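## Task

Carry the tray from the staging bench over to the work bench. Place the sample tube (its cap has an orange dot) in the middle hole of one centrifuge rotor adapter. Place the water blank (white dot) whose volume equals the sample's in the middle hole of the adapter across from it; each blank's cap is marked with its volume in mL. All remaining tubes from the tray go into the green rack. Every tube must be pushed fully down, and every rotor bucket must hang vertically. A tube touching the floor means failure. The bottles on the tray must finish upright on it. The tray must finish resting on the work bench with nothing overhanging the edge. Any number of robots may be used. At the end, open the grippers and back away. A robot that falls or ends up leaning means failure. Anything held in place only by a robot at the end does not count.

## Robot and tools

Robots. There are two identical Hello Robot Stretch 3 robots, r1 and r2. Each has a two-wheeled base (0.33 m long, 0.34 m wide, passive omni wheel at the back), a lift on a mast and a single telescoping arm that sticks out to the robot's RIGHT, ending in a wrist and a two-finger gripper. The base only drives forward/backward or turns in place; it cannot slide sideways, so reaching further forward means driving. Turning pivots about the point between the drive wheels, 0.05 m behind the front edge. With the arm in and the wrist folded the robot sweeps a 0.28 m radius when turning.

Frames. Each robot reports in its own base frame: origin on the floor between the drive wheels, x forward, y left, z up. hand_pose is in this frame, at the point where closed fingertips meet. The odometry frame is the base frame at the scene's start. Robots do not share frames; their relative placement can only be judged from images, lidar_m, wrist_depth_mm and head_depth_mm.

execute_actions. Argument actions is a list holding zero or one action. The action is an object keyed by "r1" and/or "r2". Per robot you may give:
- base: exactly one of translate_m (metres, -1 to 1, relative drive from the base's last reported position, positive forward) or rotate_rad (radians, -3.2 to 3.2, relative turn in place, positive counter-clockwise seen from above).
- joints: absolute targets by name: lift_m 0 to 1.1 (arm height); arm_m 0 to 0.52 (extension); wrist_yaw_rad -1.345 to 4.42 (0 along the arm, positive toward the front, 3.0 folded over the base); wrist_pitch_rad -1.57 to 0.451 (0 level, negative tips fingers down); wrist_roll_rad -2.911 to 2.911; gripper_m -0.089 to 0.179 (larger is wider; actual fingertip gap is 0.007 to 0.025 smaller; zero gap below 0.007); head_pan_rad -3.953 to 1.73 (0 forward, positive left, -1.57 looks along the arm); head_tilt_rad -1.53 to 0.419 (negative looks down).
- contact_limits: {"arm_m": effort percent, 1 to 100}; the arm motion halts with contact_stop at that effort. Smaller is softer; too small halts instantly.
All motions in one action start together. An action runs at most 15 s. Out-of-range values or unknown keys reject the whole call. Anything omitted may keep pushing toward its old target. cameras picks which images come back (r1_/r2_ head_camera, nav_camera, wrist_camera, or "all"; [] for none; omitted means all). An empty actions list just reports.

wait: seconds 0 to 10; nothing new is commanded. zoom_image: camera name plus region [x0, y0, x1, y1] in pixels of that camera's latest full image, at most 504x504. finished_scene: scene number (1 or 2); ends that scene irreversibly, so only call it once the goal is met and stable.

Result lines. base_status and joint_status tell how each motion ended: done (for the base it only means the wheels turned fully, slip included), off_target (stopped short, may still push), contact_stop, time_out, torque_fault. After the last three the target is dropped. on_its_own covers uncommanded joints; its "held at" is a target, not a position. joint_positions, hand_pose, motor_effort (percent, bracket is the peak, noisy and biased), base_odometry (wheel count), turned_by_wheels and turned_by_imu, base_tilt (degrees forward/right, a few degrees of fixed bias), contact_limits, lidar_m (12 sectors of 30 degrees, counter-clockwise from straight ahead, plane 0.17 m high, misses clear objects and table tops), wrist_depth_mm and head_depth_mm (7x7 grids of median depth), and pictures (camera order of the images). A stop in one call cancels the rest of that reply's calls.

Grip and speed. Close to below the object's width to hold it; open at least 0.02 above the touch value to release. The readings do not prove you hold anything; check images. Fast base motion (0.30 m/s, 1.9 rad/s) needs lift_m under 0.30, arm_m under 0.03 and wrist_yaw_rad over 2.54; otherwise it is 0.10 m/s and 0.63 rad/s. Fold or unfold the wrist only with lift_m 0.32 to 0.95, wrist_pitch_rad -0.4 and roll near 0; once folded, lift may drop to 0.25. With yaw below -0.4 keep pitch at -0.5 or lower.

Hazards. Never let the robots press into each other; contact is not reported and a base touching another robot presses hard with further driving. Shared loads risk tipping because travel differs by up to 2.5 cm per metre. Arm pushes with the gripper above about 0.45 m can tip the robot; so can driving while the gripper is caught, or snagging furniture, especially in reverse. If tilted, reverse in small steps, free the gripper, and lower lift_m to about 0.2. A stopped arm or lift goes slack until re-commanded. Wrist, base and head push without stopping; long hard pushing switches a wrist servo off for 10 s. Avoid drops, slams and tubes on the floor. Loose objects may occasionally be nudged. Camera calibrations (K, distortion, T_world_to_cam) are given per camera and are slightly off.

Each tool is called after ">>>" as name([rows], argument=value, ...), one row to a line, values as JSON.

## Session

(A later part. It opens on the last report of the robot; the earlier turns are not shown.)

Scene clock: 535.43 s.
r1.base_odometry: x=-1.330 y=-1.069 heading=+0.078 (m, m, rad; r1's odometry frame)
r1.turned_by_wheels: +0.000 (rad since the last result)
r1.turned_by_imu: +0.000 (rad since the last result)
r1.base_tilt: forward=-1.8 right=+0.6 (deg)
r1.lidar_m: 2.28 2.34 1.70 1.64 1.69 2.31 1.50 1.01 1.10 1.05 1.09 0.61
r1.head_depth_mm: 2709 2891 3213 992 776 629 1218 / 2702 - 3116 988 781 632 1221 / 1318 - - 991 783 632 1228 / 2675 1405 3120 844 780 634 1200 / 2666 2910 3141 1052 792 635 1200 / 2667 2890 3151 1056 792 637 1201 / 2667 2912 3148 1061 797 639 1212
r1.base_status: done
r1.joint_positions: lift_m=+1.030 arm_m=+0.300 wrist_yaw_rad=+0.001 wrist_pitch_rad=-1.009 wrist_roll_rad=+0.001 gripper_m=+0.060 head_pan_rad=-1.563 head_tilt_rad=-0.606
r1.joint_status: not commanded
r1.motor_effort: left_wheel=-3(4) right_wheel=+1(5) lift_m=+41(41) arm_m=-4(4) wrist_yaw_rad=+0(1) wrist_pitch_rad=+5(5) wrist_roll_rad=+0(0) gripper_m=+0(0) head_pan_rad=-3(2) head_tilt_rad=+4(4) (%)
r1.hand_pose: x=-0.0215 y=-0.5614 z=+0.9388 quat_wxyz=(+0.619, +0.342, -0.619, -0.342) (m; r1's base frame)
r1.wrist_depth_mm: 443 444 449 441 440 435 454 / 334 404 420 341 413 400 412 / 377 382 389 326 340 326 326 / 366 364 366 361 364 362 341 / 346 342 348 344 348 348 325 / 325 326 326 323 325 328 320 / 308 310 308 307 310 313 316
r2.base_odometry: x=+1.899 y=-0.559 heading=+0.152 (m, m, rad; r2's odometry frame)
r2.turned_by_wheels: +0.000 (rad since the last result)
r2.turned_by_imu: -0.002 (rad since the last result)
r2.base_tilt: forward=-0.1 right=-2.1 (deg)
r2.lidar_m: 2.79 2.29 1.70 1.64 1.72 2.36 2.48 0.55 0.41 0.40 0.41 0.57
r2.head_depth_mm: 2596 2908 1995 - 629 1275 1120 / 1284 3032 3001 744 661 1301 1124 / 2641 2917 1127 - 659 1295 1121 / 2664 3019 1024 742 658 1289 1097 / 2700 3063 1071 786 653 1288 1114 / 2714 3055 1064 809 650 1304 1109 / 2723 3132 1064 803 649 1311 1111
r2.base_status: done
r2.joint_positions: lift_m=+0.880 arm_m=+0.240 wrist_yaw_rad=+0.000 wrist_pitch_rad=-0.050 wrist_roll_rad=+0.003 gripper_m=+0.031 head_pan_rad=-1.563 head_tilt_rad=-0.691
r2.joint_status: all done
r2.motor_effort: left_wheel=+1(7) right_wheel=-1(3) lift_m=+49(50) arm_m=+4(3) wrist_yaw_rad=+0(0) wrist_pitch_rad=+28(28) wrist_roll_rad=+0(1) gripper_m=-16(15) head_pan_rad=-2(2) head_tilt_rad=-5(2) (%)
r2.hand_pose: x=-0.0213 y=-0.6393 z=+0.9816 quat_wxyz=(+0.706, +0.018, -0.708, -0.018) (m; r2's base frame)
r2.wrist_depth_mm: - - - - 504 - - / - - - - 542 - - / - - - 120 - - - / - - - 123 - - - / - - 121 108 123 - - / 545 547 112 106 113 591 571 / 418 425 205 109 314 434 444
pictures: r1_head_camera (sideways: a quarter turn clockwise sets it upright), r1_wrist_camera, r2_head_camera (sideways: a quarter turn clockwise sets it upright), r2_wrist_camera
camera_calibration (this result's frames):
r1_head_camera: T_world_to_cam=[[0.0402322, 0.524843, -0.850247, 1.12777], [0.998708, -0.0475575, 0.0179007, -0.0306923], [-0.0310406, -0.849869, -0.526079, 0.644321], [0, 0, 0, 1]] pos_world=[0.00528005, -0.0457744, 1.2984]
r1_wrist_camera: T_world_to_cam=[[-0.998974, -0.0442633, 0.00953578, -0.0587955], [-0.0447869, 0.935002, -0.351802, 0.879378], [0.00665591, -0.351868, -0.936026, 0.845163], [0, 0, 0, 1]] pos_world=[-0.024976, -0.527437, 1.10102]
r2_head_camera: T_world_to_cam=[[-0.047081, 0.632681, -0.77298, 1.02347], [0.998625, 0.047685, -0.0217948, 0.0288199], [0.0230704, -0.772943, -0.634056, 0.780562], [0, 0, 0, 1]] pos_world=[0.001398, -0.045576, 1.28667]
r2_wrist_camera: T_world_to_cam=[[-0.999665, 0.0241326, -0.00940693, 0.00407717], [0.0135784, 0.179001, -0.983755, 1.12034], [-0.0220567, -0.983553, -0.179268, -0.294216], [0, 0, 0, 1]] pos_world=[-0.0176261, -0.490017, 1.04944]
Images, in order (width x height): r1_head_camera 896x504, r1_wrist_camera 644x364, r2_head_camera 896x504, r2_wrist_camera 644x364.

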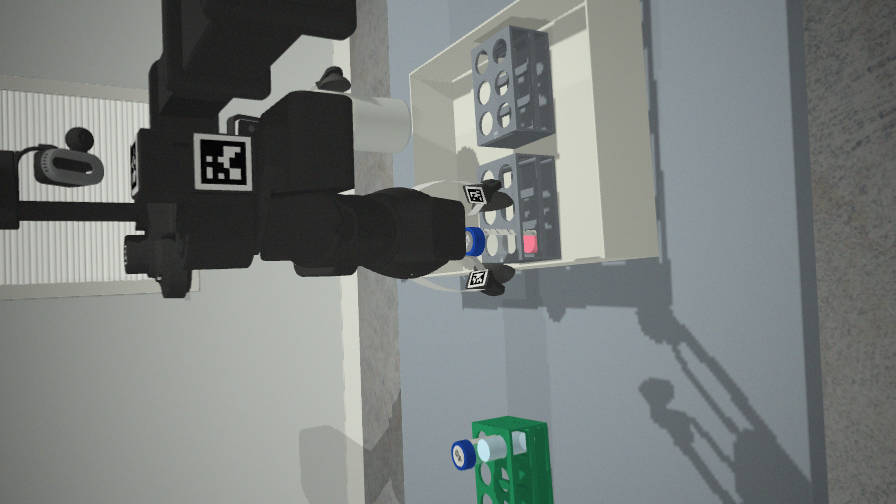

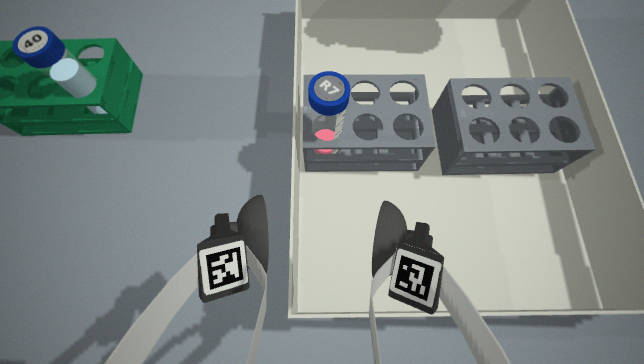

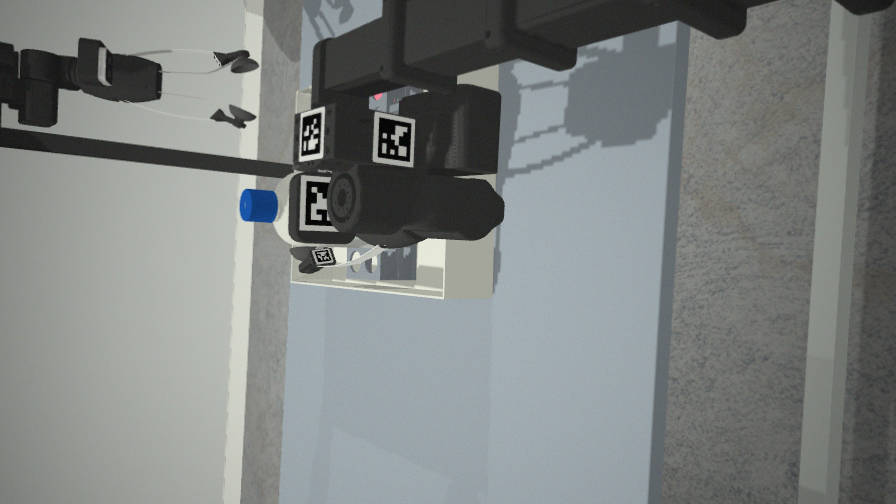

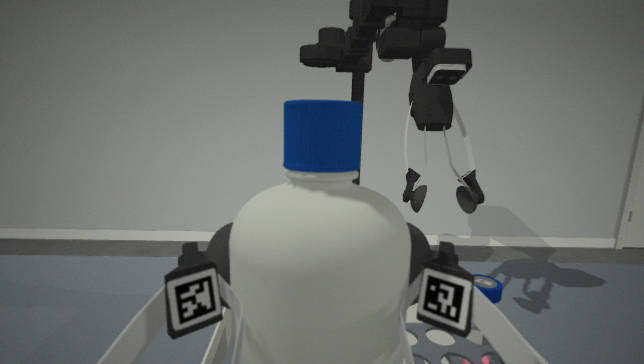

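>>> execute_actions([
  {"r2":{"joints":{"lift_m":0.762,"arm_m":0.25}}},
], cameras=["r2_head_camera"])

>>> execute_actions([
  {"r2":{"joints":{"gripper_m":0.13}}},
], cameras=[])

>>> execute_actions([
  {"r2":{"joints":{"lift_m":1.0}}},
], cameras=[])

>>> execute_actions([
  {"r2":{"joints":{"arm_m":0.0}},"r1":{"base":{"translate_m":-0.003},"joints":{"arm_m":0.43}}},
], cameras=["r2_head_camera","r1_head_camera","r1_wrist_camera"])

Scene clock: 554.37 s.
r1.base_odometry: x=-1.330 y=-1.069 heading=+0.078 (m, m, rad; r1's odometry frame)
r1.turned_by_wheels: +0.000 (rad since the last result)
r1.turned_by_imu: -0.001 (rad since the last result)
r1.base_tilt: forward=-1.6 right=+0.7 (deg)
r1.lidar_m: 2.27 2.33 1.70 1.63 1.70 2.31 1.50 1.02 1.10 1.06 1.09 0.61
r1.head_depth_mm: 2736 2873 3246 987 777 629 1217 / 2668 - 3187 907 781 630 1226 / 1323 - - 968 785 631 1222 / 2671 2849 3109 845 778 633 1198 / 2670 2921 3183 1050 792 634 1203 / 2665 2908 3142 1056 794 636 1207 / 2664 2902 3159 1061 797 637 1207
r1.base_status: not commanded
r1.joint_positions: lift_m=+1.030 arm_m=+0.300 wrist_yaw_rad=+0.001 wrist_pitch_rad=-1.009 wrist_roll_rad=+0.001 gripper_m=+0.060 head_pan_rad=-1.563 head_tilt_rad=-0.606
r1.joint_status: not commanded
r1.motor_effort: left_wheel=-2(2) right_wheel=+1(0) lift_m=+41(42) arm_m=-4(4) wrist_yaw_rad=-1(1) wrist_pitch_rad=+5(4) wrist_roll_rad=-1(0) gripper_m=+1(0) head_pan_rad=-2(2) head_tilt_rad=+3(3) (%)
r1.hand_pose: x=-0.0215 y=-0.5614 z=+0.9388 quat_wxyz=(+0.619, +0.342, -0.619, -0.342) (m; r1's base frame)
r1.wrist_depth_mm: 445 449 451 438 431 392 446 / 331 404 418 346 408 402 411 / 378 381 390 327 337 329 327 / 366 366 370 360 360 363 340 / 342 345 353 344 346 348 328 / 325 327 324 326 323 327 320 / 311 312 309 307 311 310 314
r2.base_odometry: x=+1.899 y=-0.559 heading=+0.152 (m, m, rad; r2's odometry frame)
r2.turned_by_wheels: +0.000 (rad since the last result)
r2.turned_by_imu: +0.000 (rad since the last result)
r2.base_tilt: forward=+0.0 right=-2.0 (deg)
r2.lidar_m: 2.80 2.30 1.70 1.64 1.71 2.37 2.48 0.56 0.41 0.40 0.41 0.57
r2.head_depth_mm: 2616 2925 1101 801 682 - - / 1286 3024 1002 863 - 1295 1128 / 2632 2960 1022 - 623 1291 1119 / 2660 2997 1022 739 639 1288 1096 / 2717 3073 1074 784 653 1280 1110 / 2734 3065 1064 809 651 1309 1109 / 2734 3085 1068 806 649 1307 1108
r2.base_status: not commanded
r2.joint_positions: lift_m=+0.762 arm_m=+0.250 wrist_yaw_rad=+0.000 wrist_pitch_rad=-0.029 wrist_roll_rad=+0.003 gripper_m=+0.031 head_pan_rad=-1.563 head_tilt_rad=-0.691
r2.joint_status: all done
r2.motor_effort: left_wheel=+0(1) right_wheel=-1(1) lift_m=+31(41) arm_m=+3(4) wrist_yaw_rad=-1(0) wrist_pitch_rad=+17(28) wrist_roll_rad=-1(0) gripper_m=-16(16) head_pan_rad=-3(2) head_tilt_rad=-3(3) (%)
r2.hand_pose: x=-0.0214 y=-0.6500 z=+0.8693 quat_wxyz=(+0.706, +0.011, -0.708, -0.011) (m; r2's base frame)
r2.wrist_depth_mm: - - - - 904 - - / - - - - - - - / - - - 120 - - - / - - - 123 - - - / 484 494 120 107 122 354 548 / 343 345 112 105 113 271 256 / 264 221 238 109 242 263 240
pictures: r2_head_camera (sideways: a quarter turn clockwise sets it upright)
camera_calibration (this result's frames):
r2_head_camera: T_world_to_cam=[[-0.047081, 0.632694, -0.772969, 1.02346], [0.998625, 0.0476851, -0.0217941, 0.028819], [0.0230702, -0.772932, -0.634069, 0.78058], [0, 0, 0, 1]] pos_world=[0.00139799, -0.0455757, 1.28667]
Images, in order (width x height): r2_head_camera 896x504.

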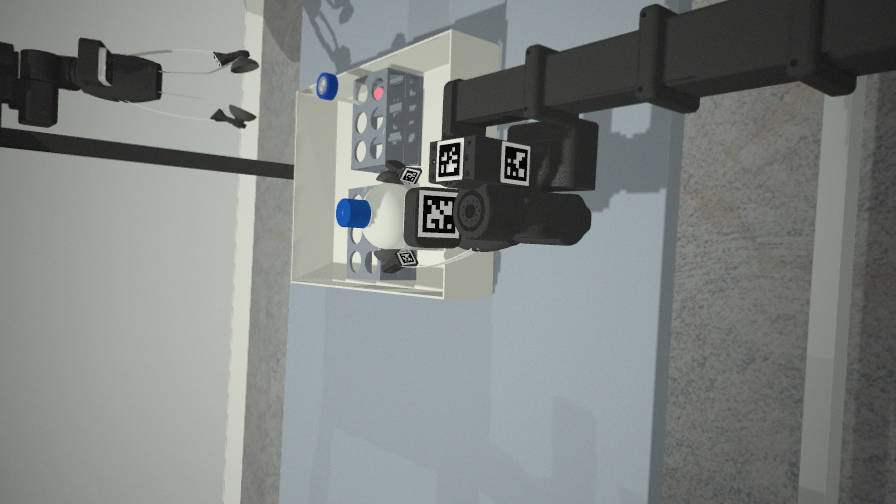

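Scene clock: 555.87 s.
r1.base_odometry: x=-1.330 y=-1.069 heading=+0.078 (m, m, rad; r1's odometry frame)
r1.turned_by_wheels: +0.000 (rad since the last result)
r1.turned_by_imu: +0.000 (rad since the last result)
r1.base_tilt: forward=-1.6 right=+0.4 (deg)
r1.lidar_m: 2.28 2.34 1.70 1.63 1.69 2.31 1.50 1.02 1.10 1.06 1.09 0.61
r1.head_depth_mm: 2707 2869 3217 988 774 630 1224 / 2678 - 3193 908 783 631 1223 / 1321 - - 950 782 632 1225 / 2667 2867 3111 844 779 633 1199 / 2664 2924 3124 1049 794 635 1202 / 2667 2896 3152 1057 794 636 1207 / 2669 2887 3165 1058 796 638 1205
r1.base_status: not commanded
r1.joint_positions: lift_m=+1.030 arm_m=+0.300 wrist_yaw_rad=+0.001 wrist_pitch_rad=-1.009 wrist_roll_rad=+0.001 gripper_m=+0.060 head_pan_rad=-1.563 head_tilt_rad=-0.606
r1.joint_status: not commanded
r1.motor_effort: left_wheel=-2(3) right_wheel=+0(1) lift_m=+41(41) arm_m=-4(4) wrist_yaw_rad=-1(1) wrist_pitch_rad=+5(5) wrist_roll_rad=+0(0) gripper_m=+0(0) head_pan_rad=-2(3) head_tilt_rad=+5(3) (%)
r1.hand_pose: x=-0.0215 y=-0.5614 z=+0.9388 quat_wxyz=(+0.619, +0.342, -0.619, -0.342) (m; r1's base frame)
r1.wrist_depth_mm: 447 451 450 438 434 385 447 / 333 409 419 343 411 398 408 / 379 385 389 331 336 326 326 / 366 367 367 361 362 362 342 / 346 348 349 344 350 343 326 / 329 325 323 325 323 326 320 / 310 311 310 307 312 311 313
r2.base_odometry: x=+1.899 y=-0.559 heading=+0.152 (m, m, rad; r2's odometry frame)
r2.turned_by_wheels: +0.000 (rad since the last result)
r2.turned_by_imu: +0.000 (rad since the last result)
r2.base_tilt: forward=+0.0 right=-2.0 (deg)
r2.lidar_m: 2.79 2.29 1.70 1.64 1.71 2.37 2.48 0.55 0.41 0.40 0.41 0.57
r2.head_depth_mm: 2593 2934 1098 801 683 - - / 1291 2971 999 864 - 1294 1122 / 2618 2972 1024 - 623 1293 1118 / 2681 3032 1024 736 637 1290 1098 / 2723 3002 1078 785 655 1288 1116 / 2717 3080 1067 810 651 1304 1110 / 2734 3127 1059 804 649 1303 1110
r2.base_status: not commanded
r2.joint_positions: lift_m=+0.762 arm_m=+0.250 wrist_yaw_rad=+0.000 wrist_pitch_rad=-0.025 wrist_roll_rad=+0.003 gripper_m=+0.130 head_pan_rad=-1.563 head_tilt_rad=-0.691
r2.joint_status: all done
r2.motor_effort: left_wheel=+0(1) right_wheel=-1(1) lift_m=+31(31) arm_m=+4(4) wrist_yaw_rad=-1(0) wrist_pitch_rad=+14(17) wrist_roll_rad=+0(1) gripper_m=+1(82) head_pan_rad=-2(2) head_tilt_rad=-3(4) (%)
r2.hand_pose: x=-0.0214 y=-0.6501 z=+0.8706 quat_wxyz=(+0.706, +0.009, -0.708, -0.009) (m; r2's base frame)
r2.wrist_depth_mm: - - - - 886 - - / - - - - - - - / - - - 125 - - - / - - - 127 - - - / 500 556 274 111 289 372 559 / 347 - 246 110 189 - 252 / 281 192 241 113 246 260 232
pictures: none
No camera images: the call's "cameras" was empty. Leave "cameras" out to get every camera's image.

Scene clock: 558.87 s.
r1.base_odometry: x=-1.330 y=-1.069 heading=+0.078 (m, m, rad; r1's odometry frame)
r1.turned_by_wheels: +0.000 (rad since the last result)
r1.turned_by_imu: +0.000 (rad since the last result)
r1.base_tilt: forward=-1.6 right=+0.6 (deg)
r1.lidar_m: 2.28 2.33 1.70 1.63 1.69 2.32 1.50 1.02 1.10 1.05 1.09 0.61
r1.head_depth_mm: 2708 2850 3225 991 777 630 1220 / 2708 - 3230 908 781 630 1223 / 1274 - - 988 784 631 1222 / 1351 2866 3161 844 780 634 1204 / 2661 2903 3170 1052 792 635 1201 / 2633 2909 3157 1054 793 637 1208 / 2656 2903 3139 1061 794 638 1210
r1.base_status: not commanded
r1.joint_positions: lift_m=+1.030 arm_m=+0.300 wrist_yaw_rad=+0.001 wrist_pitch_rad=-1.009 wrist_roll_rad=+0.001 gripper_m=+0.060 head_pan_rad=-1.563 head_tilt_rad=-0.606
r1.joint_status: not commanded
r1.motor_effort: left_wheel=-3(2) right_wheel=+1(1) lift_m=+41(41) arm_m=-4(4) wrist_yaw_rad=-1(1) wrist_pitch_rad=+5(5) wrist_roll_rad=+0(0) gripper_m=-1(1) head_pan_rad=-2(3) head_tilt_rad=+3(5) (%)
r1.hand_pose: x=-0.0215 y=-0.5614 z=+0.9388 quat_wxyz=(+0.619, +0.342, -0.619, -0.342) (m; r1's base frame)
r1.wrist_depth_mm: 450 444 445 445 435 385 449 / 335 406 417 345 410 399 412 / 381 384 391 328 336 326 325 / 363 361 364 360 363 364 342 / 347 346 350 342 350 345 326 / 327 327 324 322 322 327 319 / 310 309 309 309 310 311 312
r2.base_odometry: x=+1.899 y=-0.559 heading=+0.152 (m, m, rad; r2's odometry frame)
r2.turned_by_wheels: +0.000 (rad since the last result)
r2.turned_by_imu: +0.000 (rad since the last result)
r2.base_tilt: forward=-0.1 right=-2.0 (deg)
r2.lidar_m: 2.80 2.30 1.70 1.64 1.71 2.37 2.48 0.56 0.41 0.40 0.41 0.57
r2.head_depth_mm: 2579 - 1051 800 664 1273 1107 / 847 - 884 746 661 1294 1120 / 2637 - 883 737 657 1295 1120 / 2698 2981 1024 740 657 1294 1098 / 2679 3071 1076 785 654 1282 1113 / 2727 3059 1070 810 651 1309 1114 / 2711 3089 1060 804 648 1304 1109
r2.base_status: not commanded
r2.joint_positions: lift_m=+1.000 arm_m=+0.250 wrist_yaw_rad=+0.000 wrist_pitch_rad=-0.023 wrist_roll_rad=+0.003 gripper_m=+0.130 head_pan_rad=-1.563 head_tilt_rad=-0.691
r2.joint_status: all done
r2.motor_effort: left_wheel=+1(1) right_wheel=-1(1) lift_m=+46(47) arm_m=+4(4) wrist_yaw_rad=+0(0) wrist_pitch_rad=+13(14) wrist_roll_rad=-1(1) gripper_m=+1(0) head_pan_rad=-2(2) head_tilt_rad=-3(4) (%)
r2.hand_pose: x=-0.0214 y=-0.6501 z=+1.1084 quat_wxyz=(+0.706, +0.009, -0.708, -0.008) (m; r2's base frame)
r2.wrist_depth_mm: - - - - - - - / - - - - 969 - - / - - - - 544 - - / - - - - - - - / - - - - - - - / - - - - - - - / 626 600 622 637 639 615 -
pictures: none
No camera images: the call's "cameras" was empty. Leave "cameras" out to get every camera's image.

Scene clock: 561.93 s.
r1.base_odometry: x=-1.333 y=-1.069 heading=+0.078 (m, m, rad; r1's odometry frame)
r1.turned_by_wheels: +0.000 (rad since the last result)
r1.turned_by_imu: +0.000 (rad since the last result)
r1.base_tilt: forward=-1.6 right=+0.6 (deg)
r1.lidar_m: 2.28 2.33 1.70 1.64 1.69 2.31 1.50 1.01 1.10 1.06 1.10 0.61
r1.head_depth_mm: 2684 - 3279 990 768 629 1217 / 2704 - 3219 907 781 631 1224 / 1273 - 3229 990 783 632 1228 / 1356 2865 - 988 765 633 1198 / 2664 2872 3180 1051 792 636 1207 / 2640 2907 3141 1057 793 637 1204 / 2643 2882 3164 1061 795 639 1211
r1.base_status: done
r1.joint_positions: lift_m=+1.030 arm_m=+0.430 wrist_yaw_rad=+0.001 wrist_pitch_rad=-1.009 wrist_roll_rad=+0.001 gripper_m=+0.060 head_pan_rad=-1.563 head_tilt_rad=-0.606
r1.joint_status: all done
r1.motor_effort: left_wheel=-2(6) right_wheel=+2(2) lift_m=+40(40) arm_m=+5(4) wrist_yaw_rad=-1(1) wrist_pitch_rad=+5(5) wrist_roll_rad=+0(0) gripper_m=+0(0) head_pan_rad=-2(3) head_tilt_rad=+4(4) (%)
r1.hand_pose: x=-0.0215 y=-0.6907 z=+0.9388 quat_wxyz=(+0.619, +0.342, -0.619, -0.342) (m; r1's base frame)
r1.wrist_depth_mm: 450 445 455 450 450 444 439 / 417 412 417 368 374 265 414 / 388 390 390 390 387 326 363 / 310 363 364 366 367 367 327 / 322 344 350 280 322 291 287 / 325 324 322 271 316 305 279 / 311 309 311 309 311 308 305
r2.base_odometry: x=+1.899 y=-0.559 heading=+0.152 (m, m, rad; r2's odometry frame)
r2.turned_by_wheels: +0.000 (rad since the last result)
r2.turned_by_imu: +0.000 (rad since the last result)
r2.base_tilt: forward=-0.1 right=-2.1 (deg)
r2.lidar_m: 2.79 2.30 1.70 1.64 1.71 2.37 2.48 0.56 0.41 0.40 0.41 0.57
r2.head_depth_mm: 730 2875 1079 - - - 1102 / 2549 3011 - - - - 1123 / 2638 2934 - - - - 1117 / 2659 3067 1028 843 655 1288 1099 / 2713 3061 1048 800 653 1284 1118 / 2739 3038 1070 808 651 1310 1110 / 2731 3063 1059 805 648 1302 1110
r2.base_status: not commanded
r2.joint_positions: lift_m=+1.000 arm_m=+0.001 wrist_yaw_rad=+0.000 wrist_pitch_rad=-0.023 wrist_roll_rad=+0.003 gripper_m=+0.130 head_pan_rad=-1.563 head_tilt_rad=-0.691
r2.joint_status: all done
r2.motor_effort: left_wheel=+0(1) right_wheel=-1(1) lift_m=+45(46) arm_m=-4(5) wrist_yaw_rad=+0(1) wrist_pitch_rad=+13(14) wrist_roll_rad=-1(0) gripper_m=+1(1) head_pan_rad=-2(2) head_tilt_rad=-4(4) (%)
r2.hand_pose: x=-0.0214 y=-0.4011 z=+1.1084 quat_wxyz=(+0.706, +0.009, -0.708, -0.008) (m; r2's base frame)
r2.wrist_depth_mm: - - - - - - - / - - - - - - - / - - - - - - - / - - - - - - - / - - - - - - - / 798 - 850 761 765 - - / 619 609 626 427 588 625 681
pictures: r1_head_camera (sideways: a quarter turn clockwise sets it upright), r1_wrist_camera, r2_head_camera (sideways: a quarter turn clockwise sets it upright)
camera_calibration (this result's frames):
r1_head_camera: T_world_to_cam=[[0.0402325, 0.524842, -0.850248, 1.12777], [0.998708, -0.0475579, 0.0179007, -0.0306924], [-0.031041, -0.84987, -0.526078, 0.64432], [0, 0, 0, 1]] pos_world=[0.00528003, -0.0457744, 1.2984]
r1_wrist_camera: T_world_to_cam=[[-0.998974, -0.0442621, 0.00953823, -0.0645207], [-0.0447863, 0.934982, -0.351856, 1.00032], [0.00665583, -0.351922, -0.936006, 0.799614], [0, 0, 0, 1]] pos_world=[-0.024976, -0.656733, 1.10103]
r2_head_camera: T_world_to_cam=[[-0.047081, 0.632694, -0.772969, 1.02346], [0.998625, 0.0476851, -0.0217941, 0.028819], [0.0230702, -0.772932, -0.634069, 0.78058], [0, 0, 0, 1]] pos_world=[0.00139799, -0.0455757, 1.28667]
Images, in order (width x height): r1_head_camera 896x504, r1_wrist_camera 644x364, r2_head_camera 896x504.

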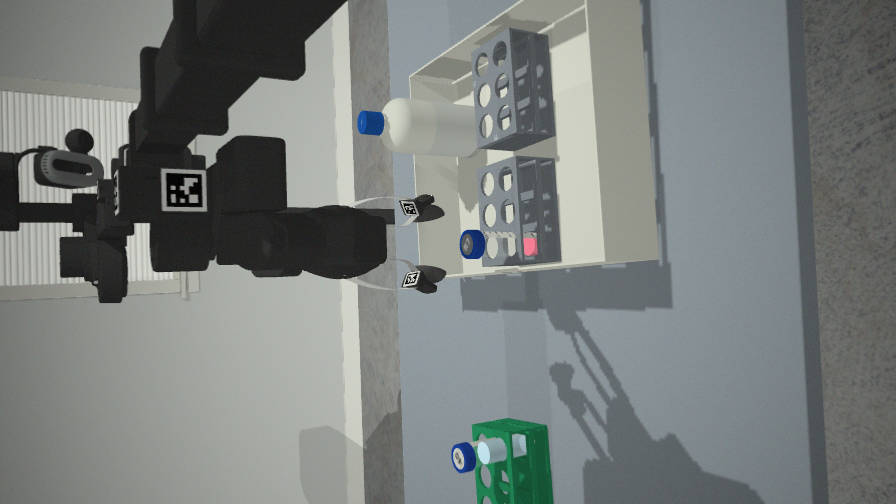

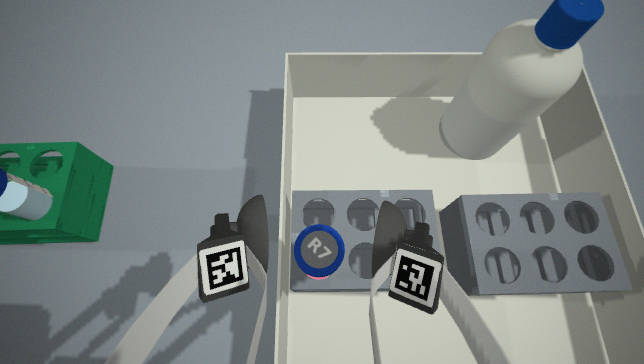

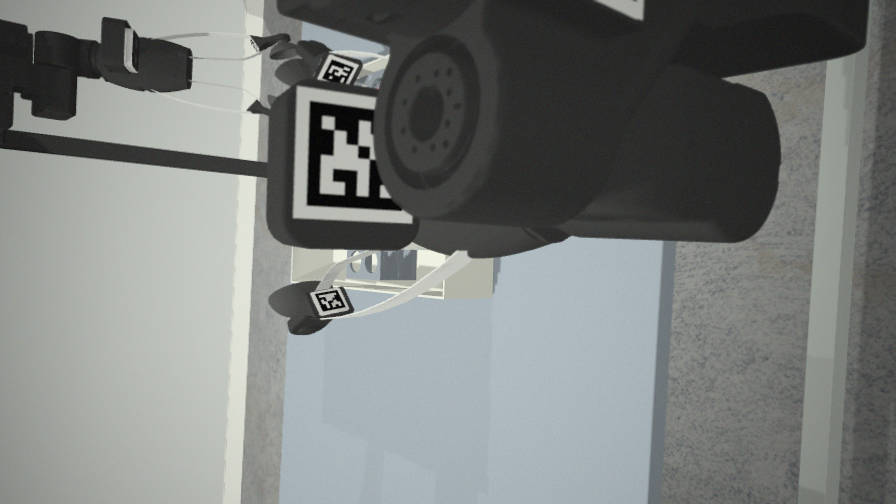

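>>> execute_actions([
  {"r1":{"joints":{"lift_m":0.967}}},
], cameras=["r1_head_camera","r1_wrist_camera"])

Scene clock: 566.67 s.
r1.base_odometry: x=-1.333 y=-1.069 heading=+0.078 (m, m, rad; r1's odometry frame)
r1.turned_by_wheels: +0.000 (rad since the last result)
r1.turned_by_imu: +0.000 (rad since the last result)
r1.base_tilt: forward=-1.7 right=+0.6 (deg)
r1.lidar_m: 2.28 2.33 1.70 1.63 1.69 2.31 1.50 1.01 1.10 1.06 1.10 0.61
r1.head_depth_mm: 2721 2953 3188 - 770 630 1221 / 2670 2902 - 907 781 632 1224 / 1256 1175 3104 983 783 633 1222 / 1356 2889 - 916 763 635 1199 / 2671 2952 3173 1058 792 634 1205 / 2644 2904 3182 1054 795 636 1205 / 2629 2883 3159 1060 795 639 1203
r1.base_status: not commanded
r1.joint_positions: lift_m=+0.967 arm_m=+0.430 wrist_yaw_rad=+0.001 wrist_pitch_rad=-1.009 wrist_roll_rad=+0.001 gripper_m=+0.060 head_pan_rad=-1.563 head_tilt_rad=-0.606
r1.joint_status: all done
r1.motor_effort: left_wheel=-3(2) right_wheel=+1(1) lift_m=+30(35) arm_m=+5(5) wrist_yaw_rad=-1(1) wrist_pitch_rad=+5(5) wrist_roll_rad=+0(0) gripper_m=+0(0) head_pan_rad=-2(2) head_tilt_rad=+4(3) (%)
r1.hand_pose: x=-0.0215 y=-0.6907 z=+0.8762 quat_wxyz=(+0.619, +0.342, -0.619, -0.342) (m; r1's base frame)
r1.wrist_depth_mm: 363 365 363 302 302 246 201 / 341 340 342 340 339 263 288 / 307 320 318 315 318 310 310 / 290 299 301 263 263 262 238 / 277 282 282 159 226 226 223 / 266 267 263 237 261 245 244 / 251 252 253 250 253 253 254
r2.base_odometry: x=+1.899 y=-0.559 heading=+0.152 (m, m, rad; r2's odometry frame)
r2.turned_by_wheels: +0.000 (rad since the last result)
r2.turned_by_imu: +0.000 (rad since the last result)
r2.base_tilt: forward=-0.1 right=-1.9 (deg)
r2.lidar_m: 2.79 2.29 1.70 1.64 1.71 2.37 2.48 0.55 0.41 0.40 0.41 0.57
r2.head_depth_mm: 2556 2899 2926 - - - 1102 / 769 2909 - - - - 1125 / 2645 2943 - - - - 1114 / 2679 3024 1020 842 655 1289 1096 / 2700 3035 1049 801 653 1283 1112 / 2731 3072 1069 810 651 1308 1110 / 2723 3079 1062 806 648 1308 1106
r2.base_status: not commanded
r2.joint_positions: lift_m=+1.000 arm_m=+0.001 wrist_yaw_rad=+0.000 wrist_pitch_rad=-0.023 wrist_roll_rad=+0.003 gripper_m=+0.130 head_pan_rad=-1.563 head_tilt_rad=-0.691
r2.joint_status: not commanded
r2.motor_effort: left_wheel=+0(0) right_wheel=-1(1) lift_m=+46(45) arm_m=-4(4) wrist_yaw_rad=-1(1) wrist_pitch_rad=+13(13) wrist_roll_rad=-1(0) gripper_m=+1(1) head_pan_rad=-3(2) head_tilt_rad=-3(4) (%)
r2.hand_pose: x=-0.0214 y=-0.4011 z=+1.1084 quat_wxyz=(+0.706, +0.009, -0.708, -0.008) (m; r2's base frame)
r2.wrist_depth_mm: - - - - - - - / - - - - - - - / - - - - - - - / - - - - - - - / - - - - - - - / 836 - 830 747 762 - - / 636 607 599 431 597 637 677
pictures: r1_head_camera (sideways: a quarter turn clockwise sets it upright), r1_wrist_camera
camera_calibration (this result's frames):
r1_head_camera: T_world_to_cam=[[0.0402325, 0.524843, -0.850248, 1.12777], [0.998708, -0.0475579, 0.0179007, -0.0306924], [-0.031041, -0.84987, -0.526078, 0.64432], [0, 0, 0, 1]] pos_world=[0.00528003, -0.0457744, 1.2984]
r1_wrist_camera: T_world_to_cam=[[-0.998974, -0.044262, 0.00953823, -0.0639242], [-0.0447862, 0.934982, -0.351856, 0.978318], [0.00665578, -0.351922, -0.936006, 0.741089], [0, 0, 0, 1]] pos_world=[-0.024976, -0.656734, 1.0385]
Images, in order (width x height): r1_head_camera 896x504, r1_wrist_camera 644x364.

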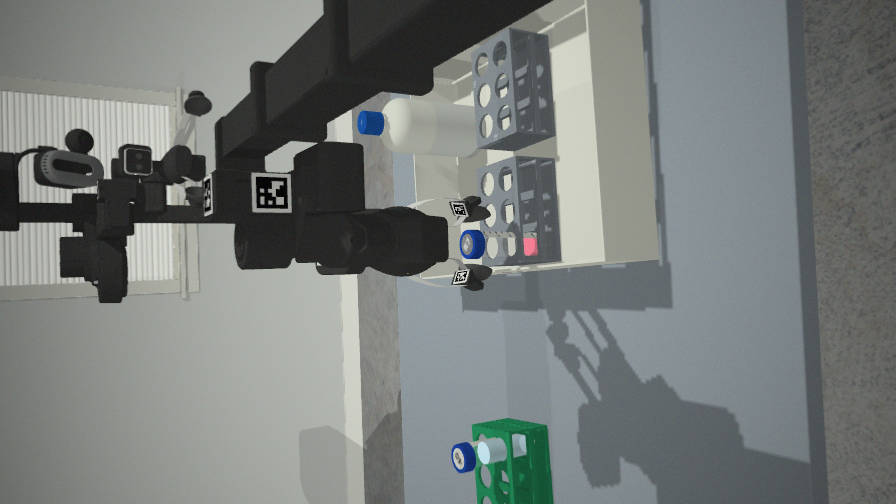

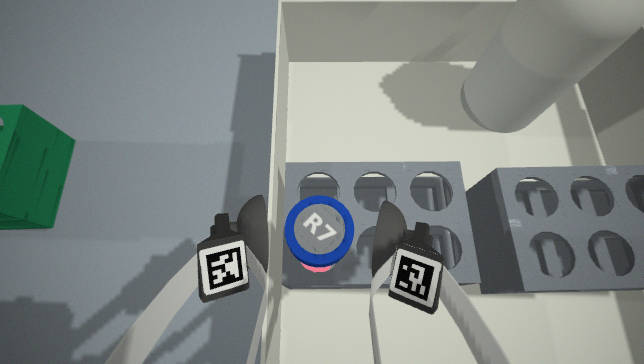

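>>> execute_actions([
  {"r1":{"joints":{"gripper_m":0.0}}},
], cameras=[])

>>> execute_actions([
  {"r1":{"joints":{"lift_m":1.095}}},
], cameras=[])

>>> execute_actions([
  {"r1":{"base":{"translate_m":0.33},"joints":{"arm_m":0.455}}},
], cameras=["r1_head_camera","r1_wrist_camera"])

Scene clock: 571.80 s.
r1.base_odometry: x=-1.333 y=-1.069 heading=+0.078 (m, m, rad; r1's odometry frame)
r1.turned_by_wheels: +0.000 (rad since the last result)
r1.turned_by_imu: +0.000 (rad since the last result)
r1.base_tilt: forward=-1.6 right=+0.7 (deg)
r1.lidar_m: 2.29 2.33 1.71 1.64 1.69 2.30 1.50 1.01 1.10 1.06 1.09 0.61
r1.head_depth_mm: 2744 3010 3212 - 771 629 1219 / 2695 2887 - 908 781 632 1223 / 1261 1177 - 986 785 632 1221 / 1357 2906 - 922 762 633 1201 / 2662 2932 3126 1052 792 635 1200 / 2653 2904 3177 1058 793 636 1201 / 2658 2899 3188 1057 796 638 1205
r1.base_status: not commanded
r1.joint_positions: lift_m=+0.967 arm_m=+0.430 wrist_yaw_rad=+0.001 wrist_pitch_rad=-1.009 wrist_roll_rad=+0.001 gripper_m=+0.001 head_pan_rad=-1.563 head_tilt_rad=-0.606
r1.joint_status: all done
r1.motor_effort: left_wheel=-2(2) right_wheel=+0(0) lift_m=+29(29) arm_m=+5(4) wrist_yaw_rad=-1(1) wrist_pitch_rad=+4(4) wrist_roll_rad=+0(1) gripper_m=-11(82) head_pan_rad=-2(3) head_tilt_rad=+3(4) (%)
r1.hand_pose: x=-0.0215 y=-0.6907 z=+0.8762 quat_wxyz=(+0.619, +0.342, -0.619, -0.342) (m; r1's base frame)
r1.wrist_depth_mm: 365 363 368 300 301 249 200 / 336 336 341 336 337 264 287 / 307 317 318 316 318 310 310 / 290 298 300 264 264 263 238 / 278 280 284 158 226 229 224 / 266 267 262 237 261 245 243 / 254 253 251 250 253 256 253
r2.base_odometry: x=+1.899 y=-0.559 heading=+0.152 (m, m, rad; r2's odometry frame)
r2.turned_by_wheels: +0.000 (rad since the last result)
r2.turned_by_imu: +0.000 (rad since the last result)
r2.base_tilt: forward=-0.1 right=-2.0 (deg)
r2.lidar_m: 2.80 2.29 1.69 1.65 1.71 2.37 2.48 0.56 0.41 0.40 0.41 0.57
r2.head_depth_mm: 2568 2835 2004 - - - 1103 / 771 2905 - - - - 1124 / 2612 2961 - - - - 1119 / 2702 3061 1027 840 656 1287 1095 / 2719 3046 1051 799 653 1285 1113 / 2720 3062 1068 810 651 1308 1111 / 2750 3054 1063 805 648 1310 1110
r2.base_status: not commanded
r2.joint_positions: lift_m=+1.000 arm_m=+0.001 wrist_yaw_rad=+0.000 wrist_pitch_rad=-0.023 wrist_roll_rad=+0.003 gripper_m=+0.130 head_pan_rad=-1.563 head_tilt_rad=-0.691
r2.joint_status: not commanded
r2.motor_effort: left_wheel=+1(1) right_wheel=-1(1) lift_m=+45(46) arm_m=-5(4) wrist_yaw_rad=-1(1) wrist_pitch_rad=+13(13) wrist_roll_rad=-1(1) gripper_m=+0(1) head_pan_rad=-2(2) head_tilt_rad=-2(2) (%)
r2.hand_pose: x=-0.0214 y=-0.4011 z=+1.1084 quat_wxyz=(+0.706, +0.009, -0.708, -0.008) (m; r2's base frame)
r2.wrist_depth_mm: - - - - - - - / - - - - - - - / - - - - - - - / - - - - - - - / - - - - - - - / 816 - 862 775 779 - - / 624 598 607 430 575 636 653
pictures: none
No camera images: the call's "cameras" was empty. Leave "cameras" out to get every camera's image.

Scene clock: 573.80 s.
r1.base_odometry: x=-1.333 y=-1.069 heading=+0.078 (m, m, rad; r1's odometry frame)
r1.turned_by_wheels: +0.000 (rad since the last result)
r1.turned_by_imu: +0.000 (rad since the last result)
r1.base_tilt: forward=-1.6 right=+0.7 (deg)
r1.lidar_m: 2.28 2.34 1.70 1.63 1.69 2.31 1.50 1.01 1.10 1.06 1.10 0.61
r1.head_depth_mm: - 2979 3209 989 766 629 1219 / - 2933 3191 906 783 630 1220 / - 3009 3248 988 783 632 1220 / 2604 - 3292 990 764 633 1201 / 2657 2898 3149 1049 791 635 1201 / 2659 2891 3166 1059 795 636 1203 / 2648 2888 3171 1058 797 638 1206
r1.base_status: not commanded
r1.joint_positions: lift_m=+1.095 arm_m=+0.430 wrist_yaw_rad=+0.001 wrist_pitch_rad=-1.009 wrist_roll_rad=+0.001 gripper_m=+0.001 head_pan_rad=-1.563 head_tilt_rad=-0.606
r1.joint_status: all done
r1.motor_effort: left_wheel=-2(2) right_wheel=+1(0) lift_m=+41(43) arm_m=+4(5) wrist_yaw_rad=-1(1) wrist_pitch_rad=+4(4) wrist_roll_rad=-1(0) gripper_m=-12(12) head_pan_rad=-2(2) head_tilt_rad=+3(5) (%)
r1.hand_pose: x=-0.0215 y=-0.6907 z=+1.0037 quat_wxyz=(+0.619, +0.342, -0.619, -0.342) (m; r1's base frame)
r1.wrist_depth_mm: 526 530 535 533 535 546 539 / 490 491 491 495 498 323 505 / 463 465 462 456 454 331 469 / 376 427 434 436 428 430 439 / 350 398 414 158 370 359 417 / 388 385 385 381 352 375 387 / 367 367 364 366 368 369 347
r2.base_odometry: x=+1.899 y=-0.559 heading=+0.152 (m, m, rad; r2's odometry frame)
r2.turned_by_wheels: +0.000 (rad since the last result)
r2.turned_by_imu: +0.000 (rad since the last result)
r2.base_tilt: forward=+0.0 right=-2.1 (deg)
r2.lidar_m: 2.80 2.30 1.70 1.64 1.71 2.37 2.48 0.56 0.41 0.40 0.41 0.57
r2.head_depth_mm: 720 2922 2939 - - - 1101 / 2638 2951 - - - - 1124 / 2624 2933 - - - - 1119 / 2691 2997 1021 840 655 1292 1095 / 2699 3013 1050 797 654 1286 1115 / 2688 3068 1067 809 652 1308 1108 / 2725 3076 1061 804 650 1308 1109
r2.base_status: not commanded
r2.joint_positions: lift_m=+1.000 arm_m=+0.001 wrist_yaw_rad=+0.000 wrist_pitch_rad=-0.023 wrist_roll_rad=+0.003 gripper_m=+0.130 head_pan_rad=-1.563 head_tilt_rad=-0.691
r2.joint_status: not commanded
r2.motor_effort: left_wheel=+1(1) right_wheel=-1(1) lift_m=+46(46) arm_m=-4(4) wrist_yaw_rad=+0(0) wrist_pitch_rad=+13(13) wrist_roll_rad=+0(0) gripper_m=+1(0) head_pan_rad=-2(2) head_tilt_rad=-3(3) (%)
r2.hand_pose: x=-0.0214 y=-0.4011 z=+1.1084 quat_wxyz=(+0.706, +0.009, -0.708, -0.008) (m; r2's base frame)
r2.wrist_depth_mm: - - - - - - - / - - - - - - - / - - - - - - - / - - - - - - - / - - - - - - - / 818 - 846 759 802 - - / 622 603 610 432 598 622 669
pictures: none
No camera images: the call's "cameras" was empty. Leave "cameras" out to get every camera's image.

Scene clock: 578.40 s.
r1.base_odometry: x=-1.004 y=-1.043 heading=+0.078 (m, m, rad; r1's odometry frame)
r1.turned_by_wheels: +0.000 (rad since the last result)
r1.turned_by_imu: -0.001 (rad since the last result)
r1.base_tilt: forward=-1.7 right=+0.7 (deg)
r1.lidar_m: 1.95 2.33 1.70 1.64 1.70 2.31 1.50 1.32 1.10 1.05 0.42 2.18
r1.head_depth_mm: - 2914 3235 976 782 629 1220 / - 2912 3133 1039 785 630 1231 / - 2992 3202 1042 786 632 1199 / 2635 - 3236 1002 790 633 1201 / 2679 2912 3157 1050 792 636 1199 / 2656 2877 3140 2353 796 638 616 / 2644 2891 3206 2600 1927 1468 1235
r1.base_status: done
r1.joint_positions: lift_m=+1.095 arm_m=+0.455 wrist_yaw_rad=+0.001 wrist_pitch_rad=-1.009 wrist_roll_rad=+0.001 gripper_m=+0.001 head_pan_rad=-1.563 head_tilt_rad=-0.606
r1.joint_status: all done
r1.motor_effort: left_wheel=-2(5) right_wheel=+1(4) lift_m=+41(41) arm_m=+4(5) wrist_yaw_rad=-1(2) wrist_pitch_rad=+4(4) wrist_roll_rad=+0(1) gripper_m=-12(11) head_pan_rad=-2(3) head_tilt_rad=+4(4) (%)
r1.hand_pose: x=-0.0215 y=-0.7157 z=+1.0037 quat_wxyz=(+0.619, +0.342, -0.619, -0.342) (m; r1's base frame)
r1.wrist_depth_mm: - - 526 525 530 538 542 / - - 497 496 498 500 497 / - - 464 467 467 462 432 / - - 433 439 438 436 429 / - - 412 158 414 411 388 / - 392 384 380 389 395 366 / - 376 369 370 370 370 344
r2.base_odometry: x=+1.899 y=-0.559 heading=+0.152 (m, m, rad; r2's odometry frame)
r2.turned_by_wheels: +0.000 (rad since the last result)
r2.turned_by_imu: +0.000 (rad since the last result)
r2.base_tilt: forward=-0.1 right=-1.9 (deg)
r2.lidar_m: 2.79 2.30 1.70 1.64 1.71 2.37 2.48 0.55 0.41 0.40 0.41 0.57
r2.head_depth_mm: 2637 2936 1638 - - - 1102 / 2656 2979 - - - - 1128 / 2681 3006 - - - - 1116 / 2695 3029 1024 842 656 1287 1094 / 2681 3040 1047 798 654 1282 1113 / 2708 3062 1065 807 649 1310 1114 / 2748 3095 1058 806 647 1309 1106
r2.base_status: not commanded
r2.joint_positions: lift_m=+1.000 arm_m=+0.001 wrist_yaw_rad=+0.000 wrist_pitch_rad=-0.023 wrist_roll_rad=+0.003 gripper_m=+0.130 head_pan_rad=-1.563 head_tilt_rad=-0.691
r2.joint_status: not commanded
r2.motor_effort: left_wheel=+0(1) right_wheel=-2(1) lift_m=+45(45) arm_m=-4(4) wrist_yaw_rad=-1(0) wrist_pitch_rad=+13(13) wrist_roll_rad=-1(1) gripper_m=+1(1) head_pan_rad=-2(2) head_tilt_rad=-3(4) (%)
r2.hand_pose: x=-0.0214 y=-0.4011 z=+1.1084 quat_wxyz=(+0.706, +0.009, -0.708, -0.008) (m; r2's base frame)
r2.wrist_depth_mm: - - - - - - - / - - - - - - - / - - - - - - 602 / - - - - - - - / - - - - - - - / 814 - 863 756 815 - - / 629 604 617 430 587 631 675
pictures: r1_head_camera (sideways: a quarter turn clockwise sets it upright), r1_wrist_camera
camera_calibration (this result's frames):
r1_head_camera: T_world_to_cam=[[0.0402324, 0.524843, -0.850248, 1.12777], [0.998708, -0.0475578, 0.0179007, -0.0306924], [-0.0310409, -0.84987, -0.526078, 0.64432], [0, 0, 0, 1]] pos_world=[0.00528003, -0.0457744, 1.2984]
r1_wrist_camera: T_world_to_cam=[[-0.998974, -0.0442633, 0.00953835, -0.0662479], [-0.0447874, 0.934982, -0.351856, 1.04656], [0.00665612, -0.351922, -0.936006, 0.851647], [0, 0, 0, 1]] pos_world=[-0.0249759, -0.681733, 1.16602]
Images, in order (width x height): r1_head_camera 896x504, r1_wrist_camera 644x364.

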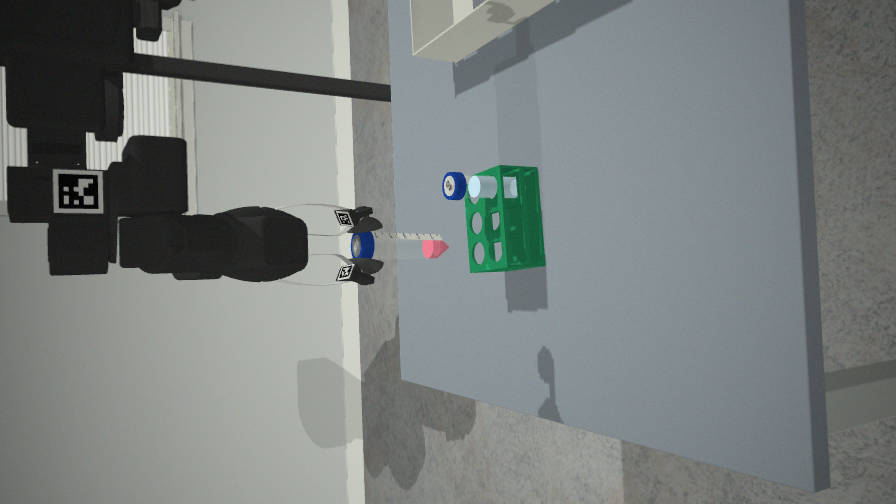

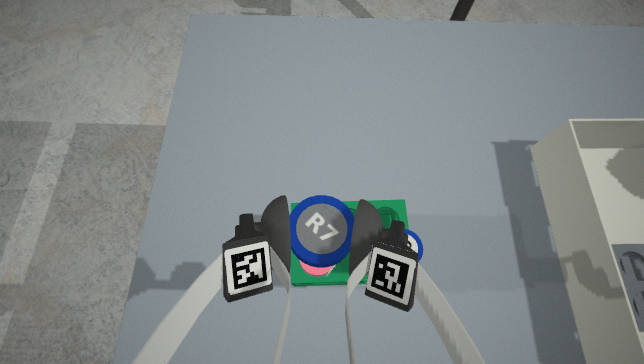

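>>> execute_actions([
  {"r1":{"base":{"translate_m":0.005},"joints":{"arm_m":0.458,"lift_m":1.045}}},
], cameras=["r1_head_camera","r1_wrist_camera"])

>>> zoom_image(camera="r1_head_camera", region=[370,150,570,290])

Scene clock: 587.13 s.
r1.base_odometry: x=-0.999 y=-1.043 heading=+0.078 (m, m, rad; r1's odometry frame)
r1.turned_by_wheels: +0.000 (rad since the last result)
r1.turned_by_imu: -0.001 (rad since the last result)
r1.base_tilt: forward=-1.6 right=+0.6 (deg)
r1.lidar_m: 1.95 2.34 1.70 1.64 1.69 2.32 1.50 1.33 1.10 1.05 0.42 2.18
r1.head_depth_mm: 1336 - 3215 982 781 629 1219 / 2604 3029 3152 1037 784 631 1223 / 2680 - 3202 1040 785 633 1199 / 2677 - 3120 861 788 633 1200 / 2659 2939 3189 1048 792 634 1202 / 2649 2902 3156 2436 792 635 617 / 2645 2910 3139 2593 1940 1498 1227
r1.base_status: done
r1.joint_positions: lift_m=+1.045 arm_m=+0.458 wrist_yaw_rad=+0.001 wrist_pitch_rad=-1.009 wrist_roll_rad=+0.001 gripper_m=+0.001 head_pan_rad=-1.563 head_tilt_rad=-0.606
r1.joint_status: all done
r1.motor_effort: left_wheel=-2(3) right_wheel=+0(4) lift_m=+29(34) arm_m=+5(5) wrist_yaw_rad=-1(0) wrist_pitch_rad=+4(4) wrist_roll_rad=+0(0) gripper_m=-12(12) head_pan_rad=-3(2) head_tilt_rad=+3(4) (%)
r1.hand_pose: x=-0.0215 y=-0.7187 z=+0.9542 quat_wxyz=(+0.619, +0.342, -0.619, -0.342) (m; r1's base frame)
r1.wrist_depth_mm: - - 465 465 479 467 470 / - - 434 435 437 442 440 / - - 407 408 408 411 368 / - 396 382 385 384 388 350 / - 364 364 158 275 360 351 / - 343 341 336 343 344 335 / - 324 324 325 327 327 325
r2.base_odometry: x=+1.899 y=-0.559 heading=+0.152 (m, m, rad; r2's odometry frame)
r2.turned_by_wheels: +0.000 (rad since the last result)
r2.turned_by_imu: +0.000 (rad since the last result)
r2.base_tilt: forward=-0.1 right=-1.9 (deg)
r2.lidar_m: 2.80 2.30 1.70 1.64 1.71 2.38 2.48 0.56 0.41 0.40 0.41 0.57
r2.head_depth_mm: 2641 2919 1635 - - - 1108 / 2651 3002 - - - - 1123 / 2659 2984 - - - - 1117 / 2683 3030 1024 843 654 1288 1093 / 2711 3024 1049 797 655 1291 1115 / 2685 3068 1066 809 650 1309 1110 / 2742 3087 1064 806 650 1310 1107
r2.base_status: not commanded
r2.joint_positions: lift_m=+1.000 arm_m=+0.001 wrist_yaw_rad=+0.000 wrist_pitch_rad=-0.023 wrist_roll_rad=+0.003 gripper_m=+0.130 head_pan_rad=-1.563 head_tilt_rad=-0.691
r2.joint_status: not commanded
r2.motor_effort: left_wheel=+0(0) right_wheel=-1(1) lift_m=+46(46) arm_m=-4(4) wrist_yaw_rad=+0(0) wrist_pitch_rad=+13(13) wrist_roll_rad=+0(0) gripper_m=+1(1) head_pan_rad=-2(2) head_tilt_rad=-2(4) (%)
r2.hand_pose: x=-0.0214 y=-0.4011 z=+1.1084 quat_wxyz=(+0.706, +0.009, -0.708, -0.008) (m; r2's base frame)
r2.wrist_depth_mm: - - - - - - - / - - - - - - - / - - - - - - - / - - - - - - 614 / - - - - - - - / 828 - 847 777 799 - - / 629 603 612 432 582 619 678
pictures: r1_head_camera (sideways: a quarter turn clockwise sets it upright), r1_wrist_camera
camera_calibration (this result's frames):
r1_head_camera: T_world_to_cam=[[0.0402324, 0.524842, -0.850248, 1.12777], [0.998708, -0.0475578, 0.0179007, -0.0306924], [-0.0310409, -0.84987, -0.526078, 0.64432], [0, 0, 0, 1]] pos_world=[0.00528003, -0.0457744, 1.2984]
r1_wrist_camera: T_world_to_cam=[[-0.998974, -0.0442628, 0.00953823, -0.0659078], [-0.0447869, 0.934982, -0.351856, 1.03194], [0.00665605, -0.351922, -0.936006, 0.804231], [0, 0, 0, 1]] pos_world=[-0.024976, -0.684732, 1.11649]
Images, in order (width x height): r1_head_camera 896x504, r1_wrist_camera 644x364.

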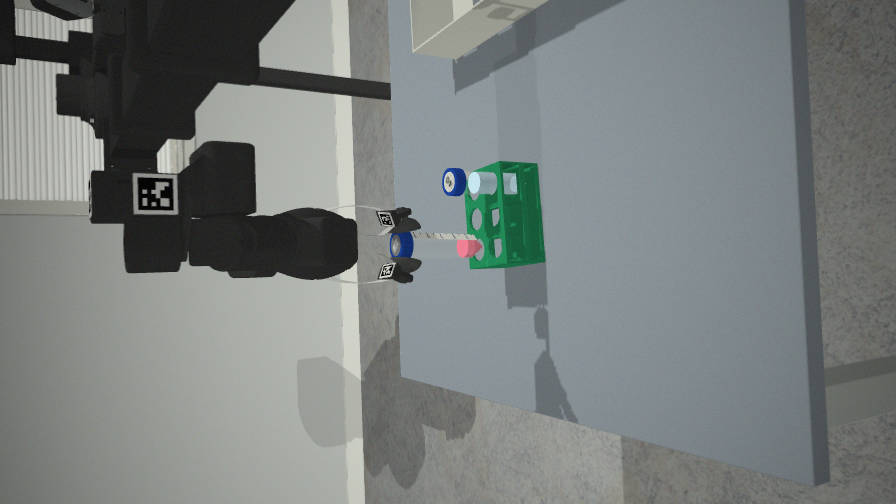

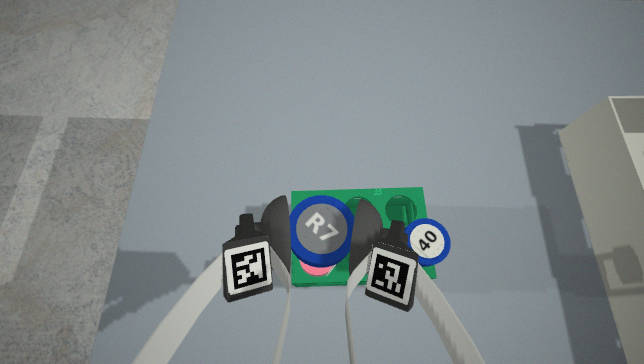

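Region (370, 150, 570, 290) of r1_head_camera's 896x504 image, scaled by 2.520, with more detail than that image has; it fills the top 353 rows of this view, and the rest is white.

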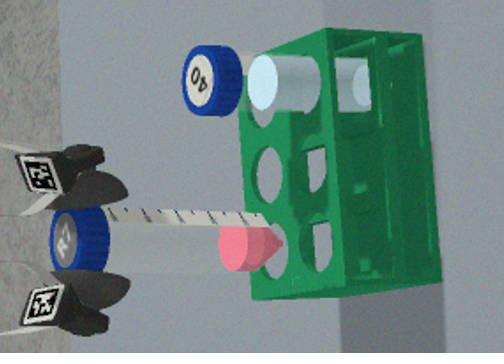

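>>> execute_actions([
  {"r1":{"base":{"translate_m":0.002},"joints":{"arm_m":0.465}}},
], cameras=[])

>>> execute_actions([
  {"r1":{"joints":{"lift_m":1.01}}},
], cameras=["r1_head_camera"])

>>> zoom_image(camera="r1_head_camera", region=[370,150,570,290])

Scene clock: 594.47 s.
r1.base_odometry: x=-0.997 y=-1.043 heading=+0.077 (m, m, rad; r1's odometry frame)
r1.turned_by_wheels: +0.000 (rad since the last result)
r1.turned_by_imu: -0.001 (rad since the last result)
r1.base_tilt: forward=-1.6 right=+0.6 (deg)
r1.lidar_m: 1.94 2.34 1.70 1.64 1.69 2.31 1.51 1.33 1.09 1.05 0.42 2.17
r1.head_depth_mm: 1331 - 3232 981 782 629 1213 / 2604 3064 3163 1043 786 632 1220 / 2646 - 3171 1043 789 632 1196 / 2684 - 3184 911 791 633 1201 / 2662 2930 3175 1048 792 634 1202 / 2661 2901 3170 2444 793 635 616 / 2637 2889 3188 2566 1932 1508 1236
r1.base_status: done
r1.joint_positions: lift_m=+1.045 arm_m=+0.465 wrist_yaw_rad=+0.001 wrist_pitch_rad=-1.009 wrist_roll_rad=+0.001 gripper_m=+0.001 head_pan_rad=-1.563 head_tilt_rad=-0.606
r1.joint_status: all done
r1.motor_effort: left_wheel=-2(4) right_wheel=+1(4) lift_m=+29(29) arm_m=+5(5) wrist_yaw_rad=-1(1) wrist_pitch_rad=+4(4) wrist_roll_rad=+0(0) gripper_m=-13(11) head_pan_rad=-2(3) head_tilt_rad=+4(3) (%)
r1.hand_pose: x=-0.0215 y=-0.7257 z=+0.9542 quat_wxyz=(+0.619, +0.342, -0.619, -0.342) (m; r1's base frame)
r1.wrist_depth_mm: - - 465 471 474 471 473 / - - 434 437 438 438 441 / - - 406 409 406 412 371 / - 393 382 383 387 387 355 / - 364 362 158 308 362 354 / - 341 338 334 338 342 338 / - 327 323 324 329 326 323
r2.base_odometry: x=+1.899 y=-0.559 heading=+0.152 (m, m, rad; r2's odometry frame)
r2.turned_by_wheels: +0.000 (rad since the last result)
r2.turned_by_imu: +0.000 (rad since the last result)
r2.base_tilt: forward=+0.0 right=-2.0 (deg)
r2.lidar_m: 2.80 2.30 1.69 1.64 1.71 2.37 2.48 0.55 0.41 0.40 0.41 0.57
r2.head_depth_mm: 2644 2915 1639 - - - 1107 / 2659 2988 - - - - 1122 / 2684 3030 - - - - 1118 / 2695 3027 1027 844 656 1290 1100 / 2722 3043 1051 800 653 1286 1111 / 2697 3072 1066 809 651 1311 1110 / 2746 3112 1058 805 648 1307 1107
r2.base_status: not commanded
r2.joint_positions: lift_m=+1.000 arm_m=+0.001 wrist_yaw_rad=+0.000 wrist_pitch_rad=-0.023 wrist_roll_rad=+0.003 gripper_m=+0.130 head_pan_rad=-1.563 head_tilt_rad=-0.691
r2.joint_status: not commanded
r2.motor_effort: left_wheel=+0(0) right_wheel=-1(1) lift_m=+45(45) arm_m=-4(4) wrist_yaw_rad=+0(0) wrist_pitch_rad=+13(13) wrist_roll_rad=+0(0) gripper_m=+1(0) head_pan_rad=-2(2) head_tilt_rad=-4(4) (%)
r2.hand_pose: x=-0.0214 y=-0.4011 z=+1.1084 quat_wxyz=(+0.706, +0.009, -0.708, -0.008) (m; r2's base frame)
r2.wrist_depth_mm: - - - - - - - / - - - - - - - / - - - - - - 618 / - - - - - - 660 / - - - - - - - / 823 - 829 777 805 - - / 627 613 593 435 580 624 664
pictures: none
No camera images: the call's "cameras" was empty. Leave "cameras" out to get every camera's image.

Scene clock: 595.60 s.
r1.base_odometry: x=-0.997 y=-1.043 heading=+0.077 (m, m, rad; r1's odometry frame)
r1.turned_by_wheels: +0.000 (rad since the last result)
r1.turned_by_imu: +0.000 (rad since the last result)
r1.base_tilt: forward=-1.7 right=+0.4 (deg)
r1.lidar_m: 1.94 2.34 1.70 1.64 1.69 2.31 1.51 1.33 1.10 1.05 0.42 2.18
r1.head_depth_mm: 1332 2862 - 983 781 629 1223 / 2589 2836 3147 1042 784 632 1222 / 2706 - 3261 1042 786 633 1202 / 2691 2854 - 1000 790 633 1203 / 2654 2944 3147 1051 792 635 1207 / 2659 2906 3133 2437 795 637 617 / 2648 2912 3146 2591 1931 1511 1234
r1.base_status: not commanded
r1.joint_positions: lift_m=+1.010 arm_m=+0.465 wrist_yaw_rad=+0.001 wrist_pitch_rad=-1.009 wrist_roll_rad=+0.001 gripper_m=+0.001 head_pan_rad=-1.563 head_tilt_rad=-0.606
r1.joint_status: all done
r1.motor_effort: left_wheel=-2(2) right_wheel=+1(1) lift_m=+29(30) arm_m=+5(5) wrist_yaw_rad=-1(1) wrist_pitch_rad=+5(4) wrist_roll_rad=+0(1) gripper_m=-11(12) head_pan_rad=-2(2) head_tilt_rad=+4(4) (%)
r1.hand_pose: x=-0.0215 y=-0.7257 z=+0.9192 quat_wxyz=(+0.619, +0.342, -0.619, -0.342) (m; r1's base frame)
r1.wrist_depth_mm: - - 422 421 425 424 423 / - - 395 393 394 393 400 / - 377 367 368 369 366 356 / - 351 346 344 347 346 341 / - 325 325 158 208 326 323 / - 307 305 257 291 309 310 / 973 289 293 292 294 293 297
r2.base_odometry: x=+1.899 y=-0.559 heading=+0.152 (m, m, rad; r2's odometry frame)
r2.turned_by_wheels: +0.000 (rad since the last result)
r2.turned_by_imu: +0.000 (rad since the last result)
r2.base_tilt: forward=-0.1 right=-2.0 (deg)
r2.lidar_m: 2.80 2.29 1.70 1.64 1.72 2.37 2.48 0.55 0.41 0.40 0.41 0.57
r2.head_depth_mm: 2646 2915 1640 - - - 1107 / 2659 2978 - - - - 1119 / 2667 2988 - - - - 1117 / 2718 3045 1026 840 656 1288 1095 / 2687 3048 1051 799 652 1285 1114 / 2710 3082 1067 808 650 1307 1111 / 2721 3090 1061 804 649 1306 1109
r2.base_status: not commanded
r2.joint_positions: lift_m=+1.000 arm_m=+0.001 wrist_yaw_rad=+0.000 wrist_pitch_rad=-0.023 wrist_roll_rad=+0.003 gripper_m=+0.130 head_pan_rad=-1.563 head_tilt_rad=-0.691
r2.joint_status: not commanded
r2.motor_effort: left_wheel=+1(1) right_wheel=-1(1) lift_m=+46(45) arm_m=-4(4) wrist_yaw_rad=+0(0) wrist_pitch_rad=+13(13) wrist_roll_rad=+0(0) gripper_m=+1(0) head_pan_rad=-2(2) head_tilt_rad=-4(4) (%)
r2.hand_pose: x=-0.0214 y=-0.4011 z=+1.1084 quat_wxyz=(+0.706, +0.009, -0.708, -0.008) (m; r2's base frame)
r2.wrist_depth_mm: - - - - - - - / - - - - - - - / - - - - - 893 - / - - - - - - 623 / - - - - - - - / 820 - 842 750 814 - 812 / 640 589 614 432 579 627 647
pictures: r1_head_camera (sideways: a quarter turn clockwise sets it upright)
camera_calibration (this result's frames):
r1_head_camera: T_world_to_cam=[[0.0402325, 0.524843, -0.850248, 1.12777], [0.998708, -0.0475579, 0.0179007, -0.0306924], [-0.031041, -0.84987, -0.526078, 0.64432], [0, 0, 0, 1]] pos_world=[0.00528003, -0.0457744, 1.2984]
Images, in order (width x height): r1_head_camera 896x504.

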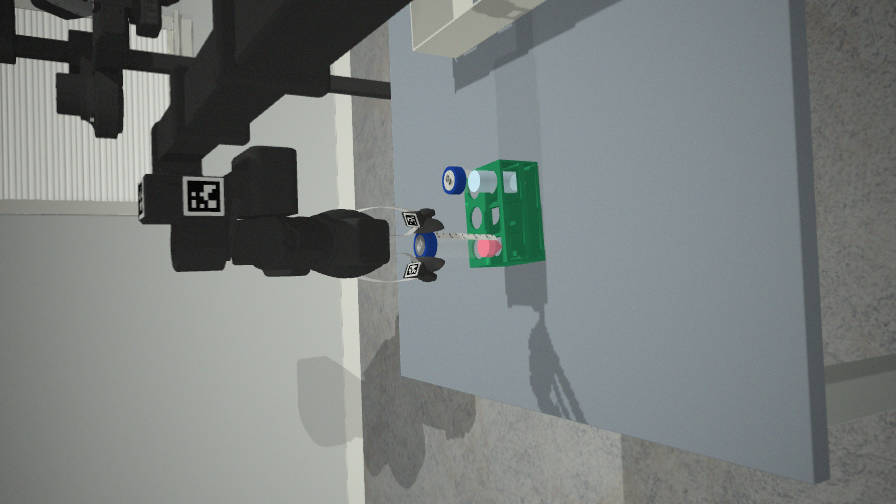

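Region (370, 150, 570, 290) of r1_head_camera's 896x504 image, scaled by 2.520, with more detail than that image has; it fills the top 353 rows of this view, and the rest is white.

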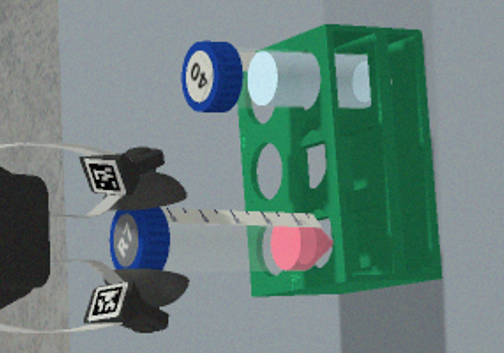

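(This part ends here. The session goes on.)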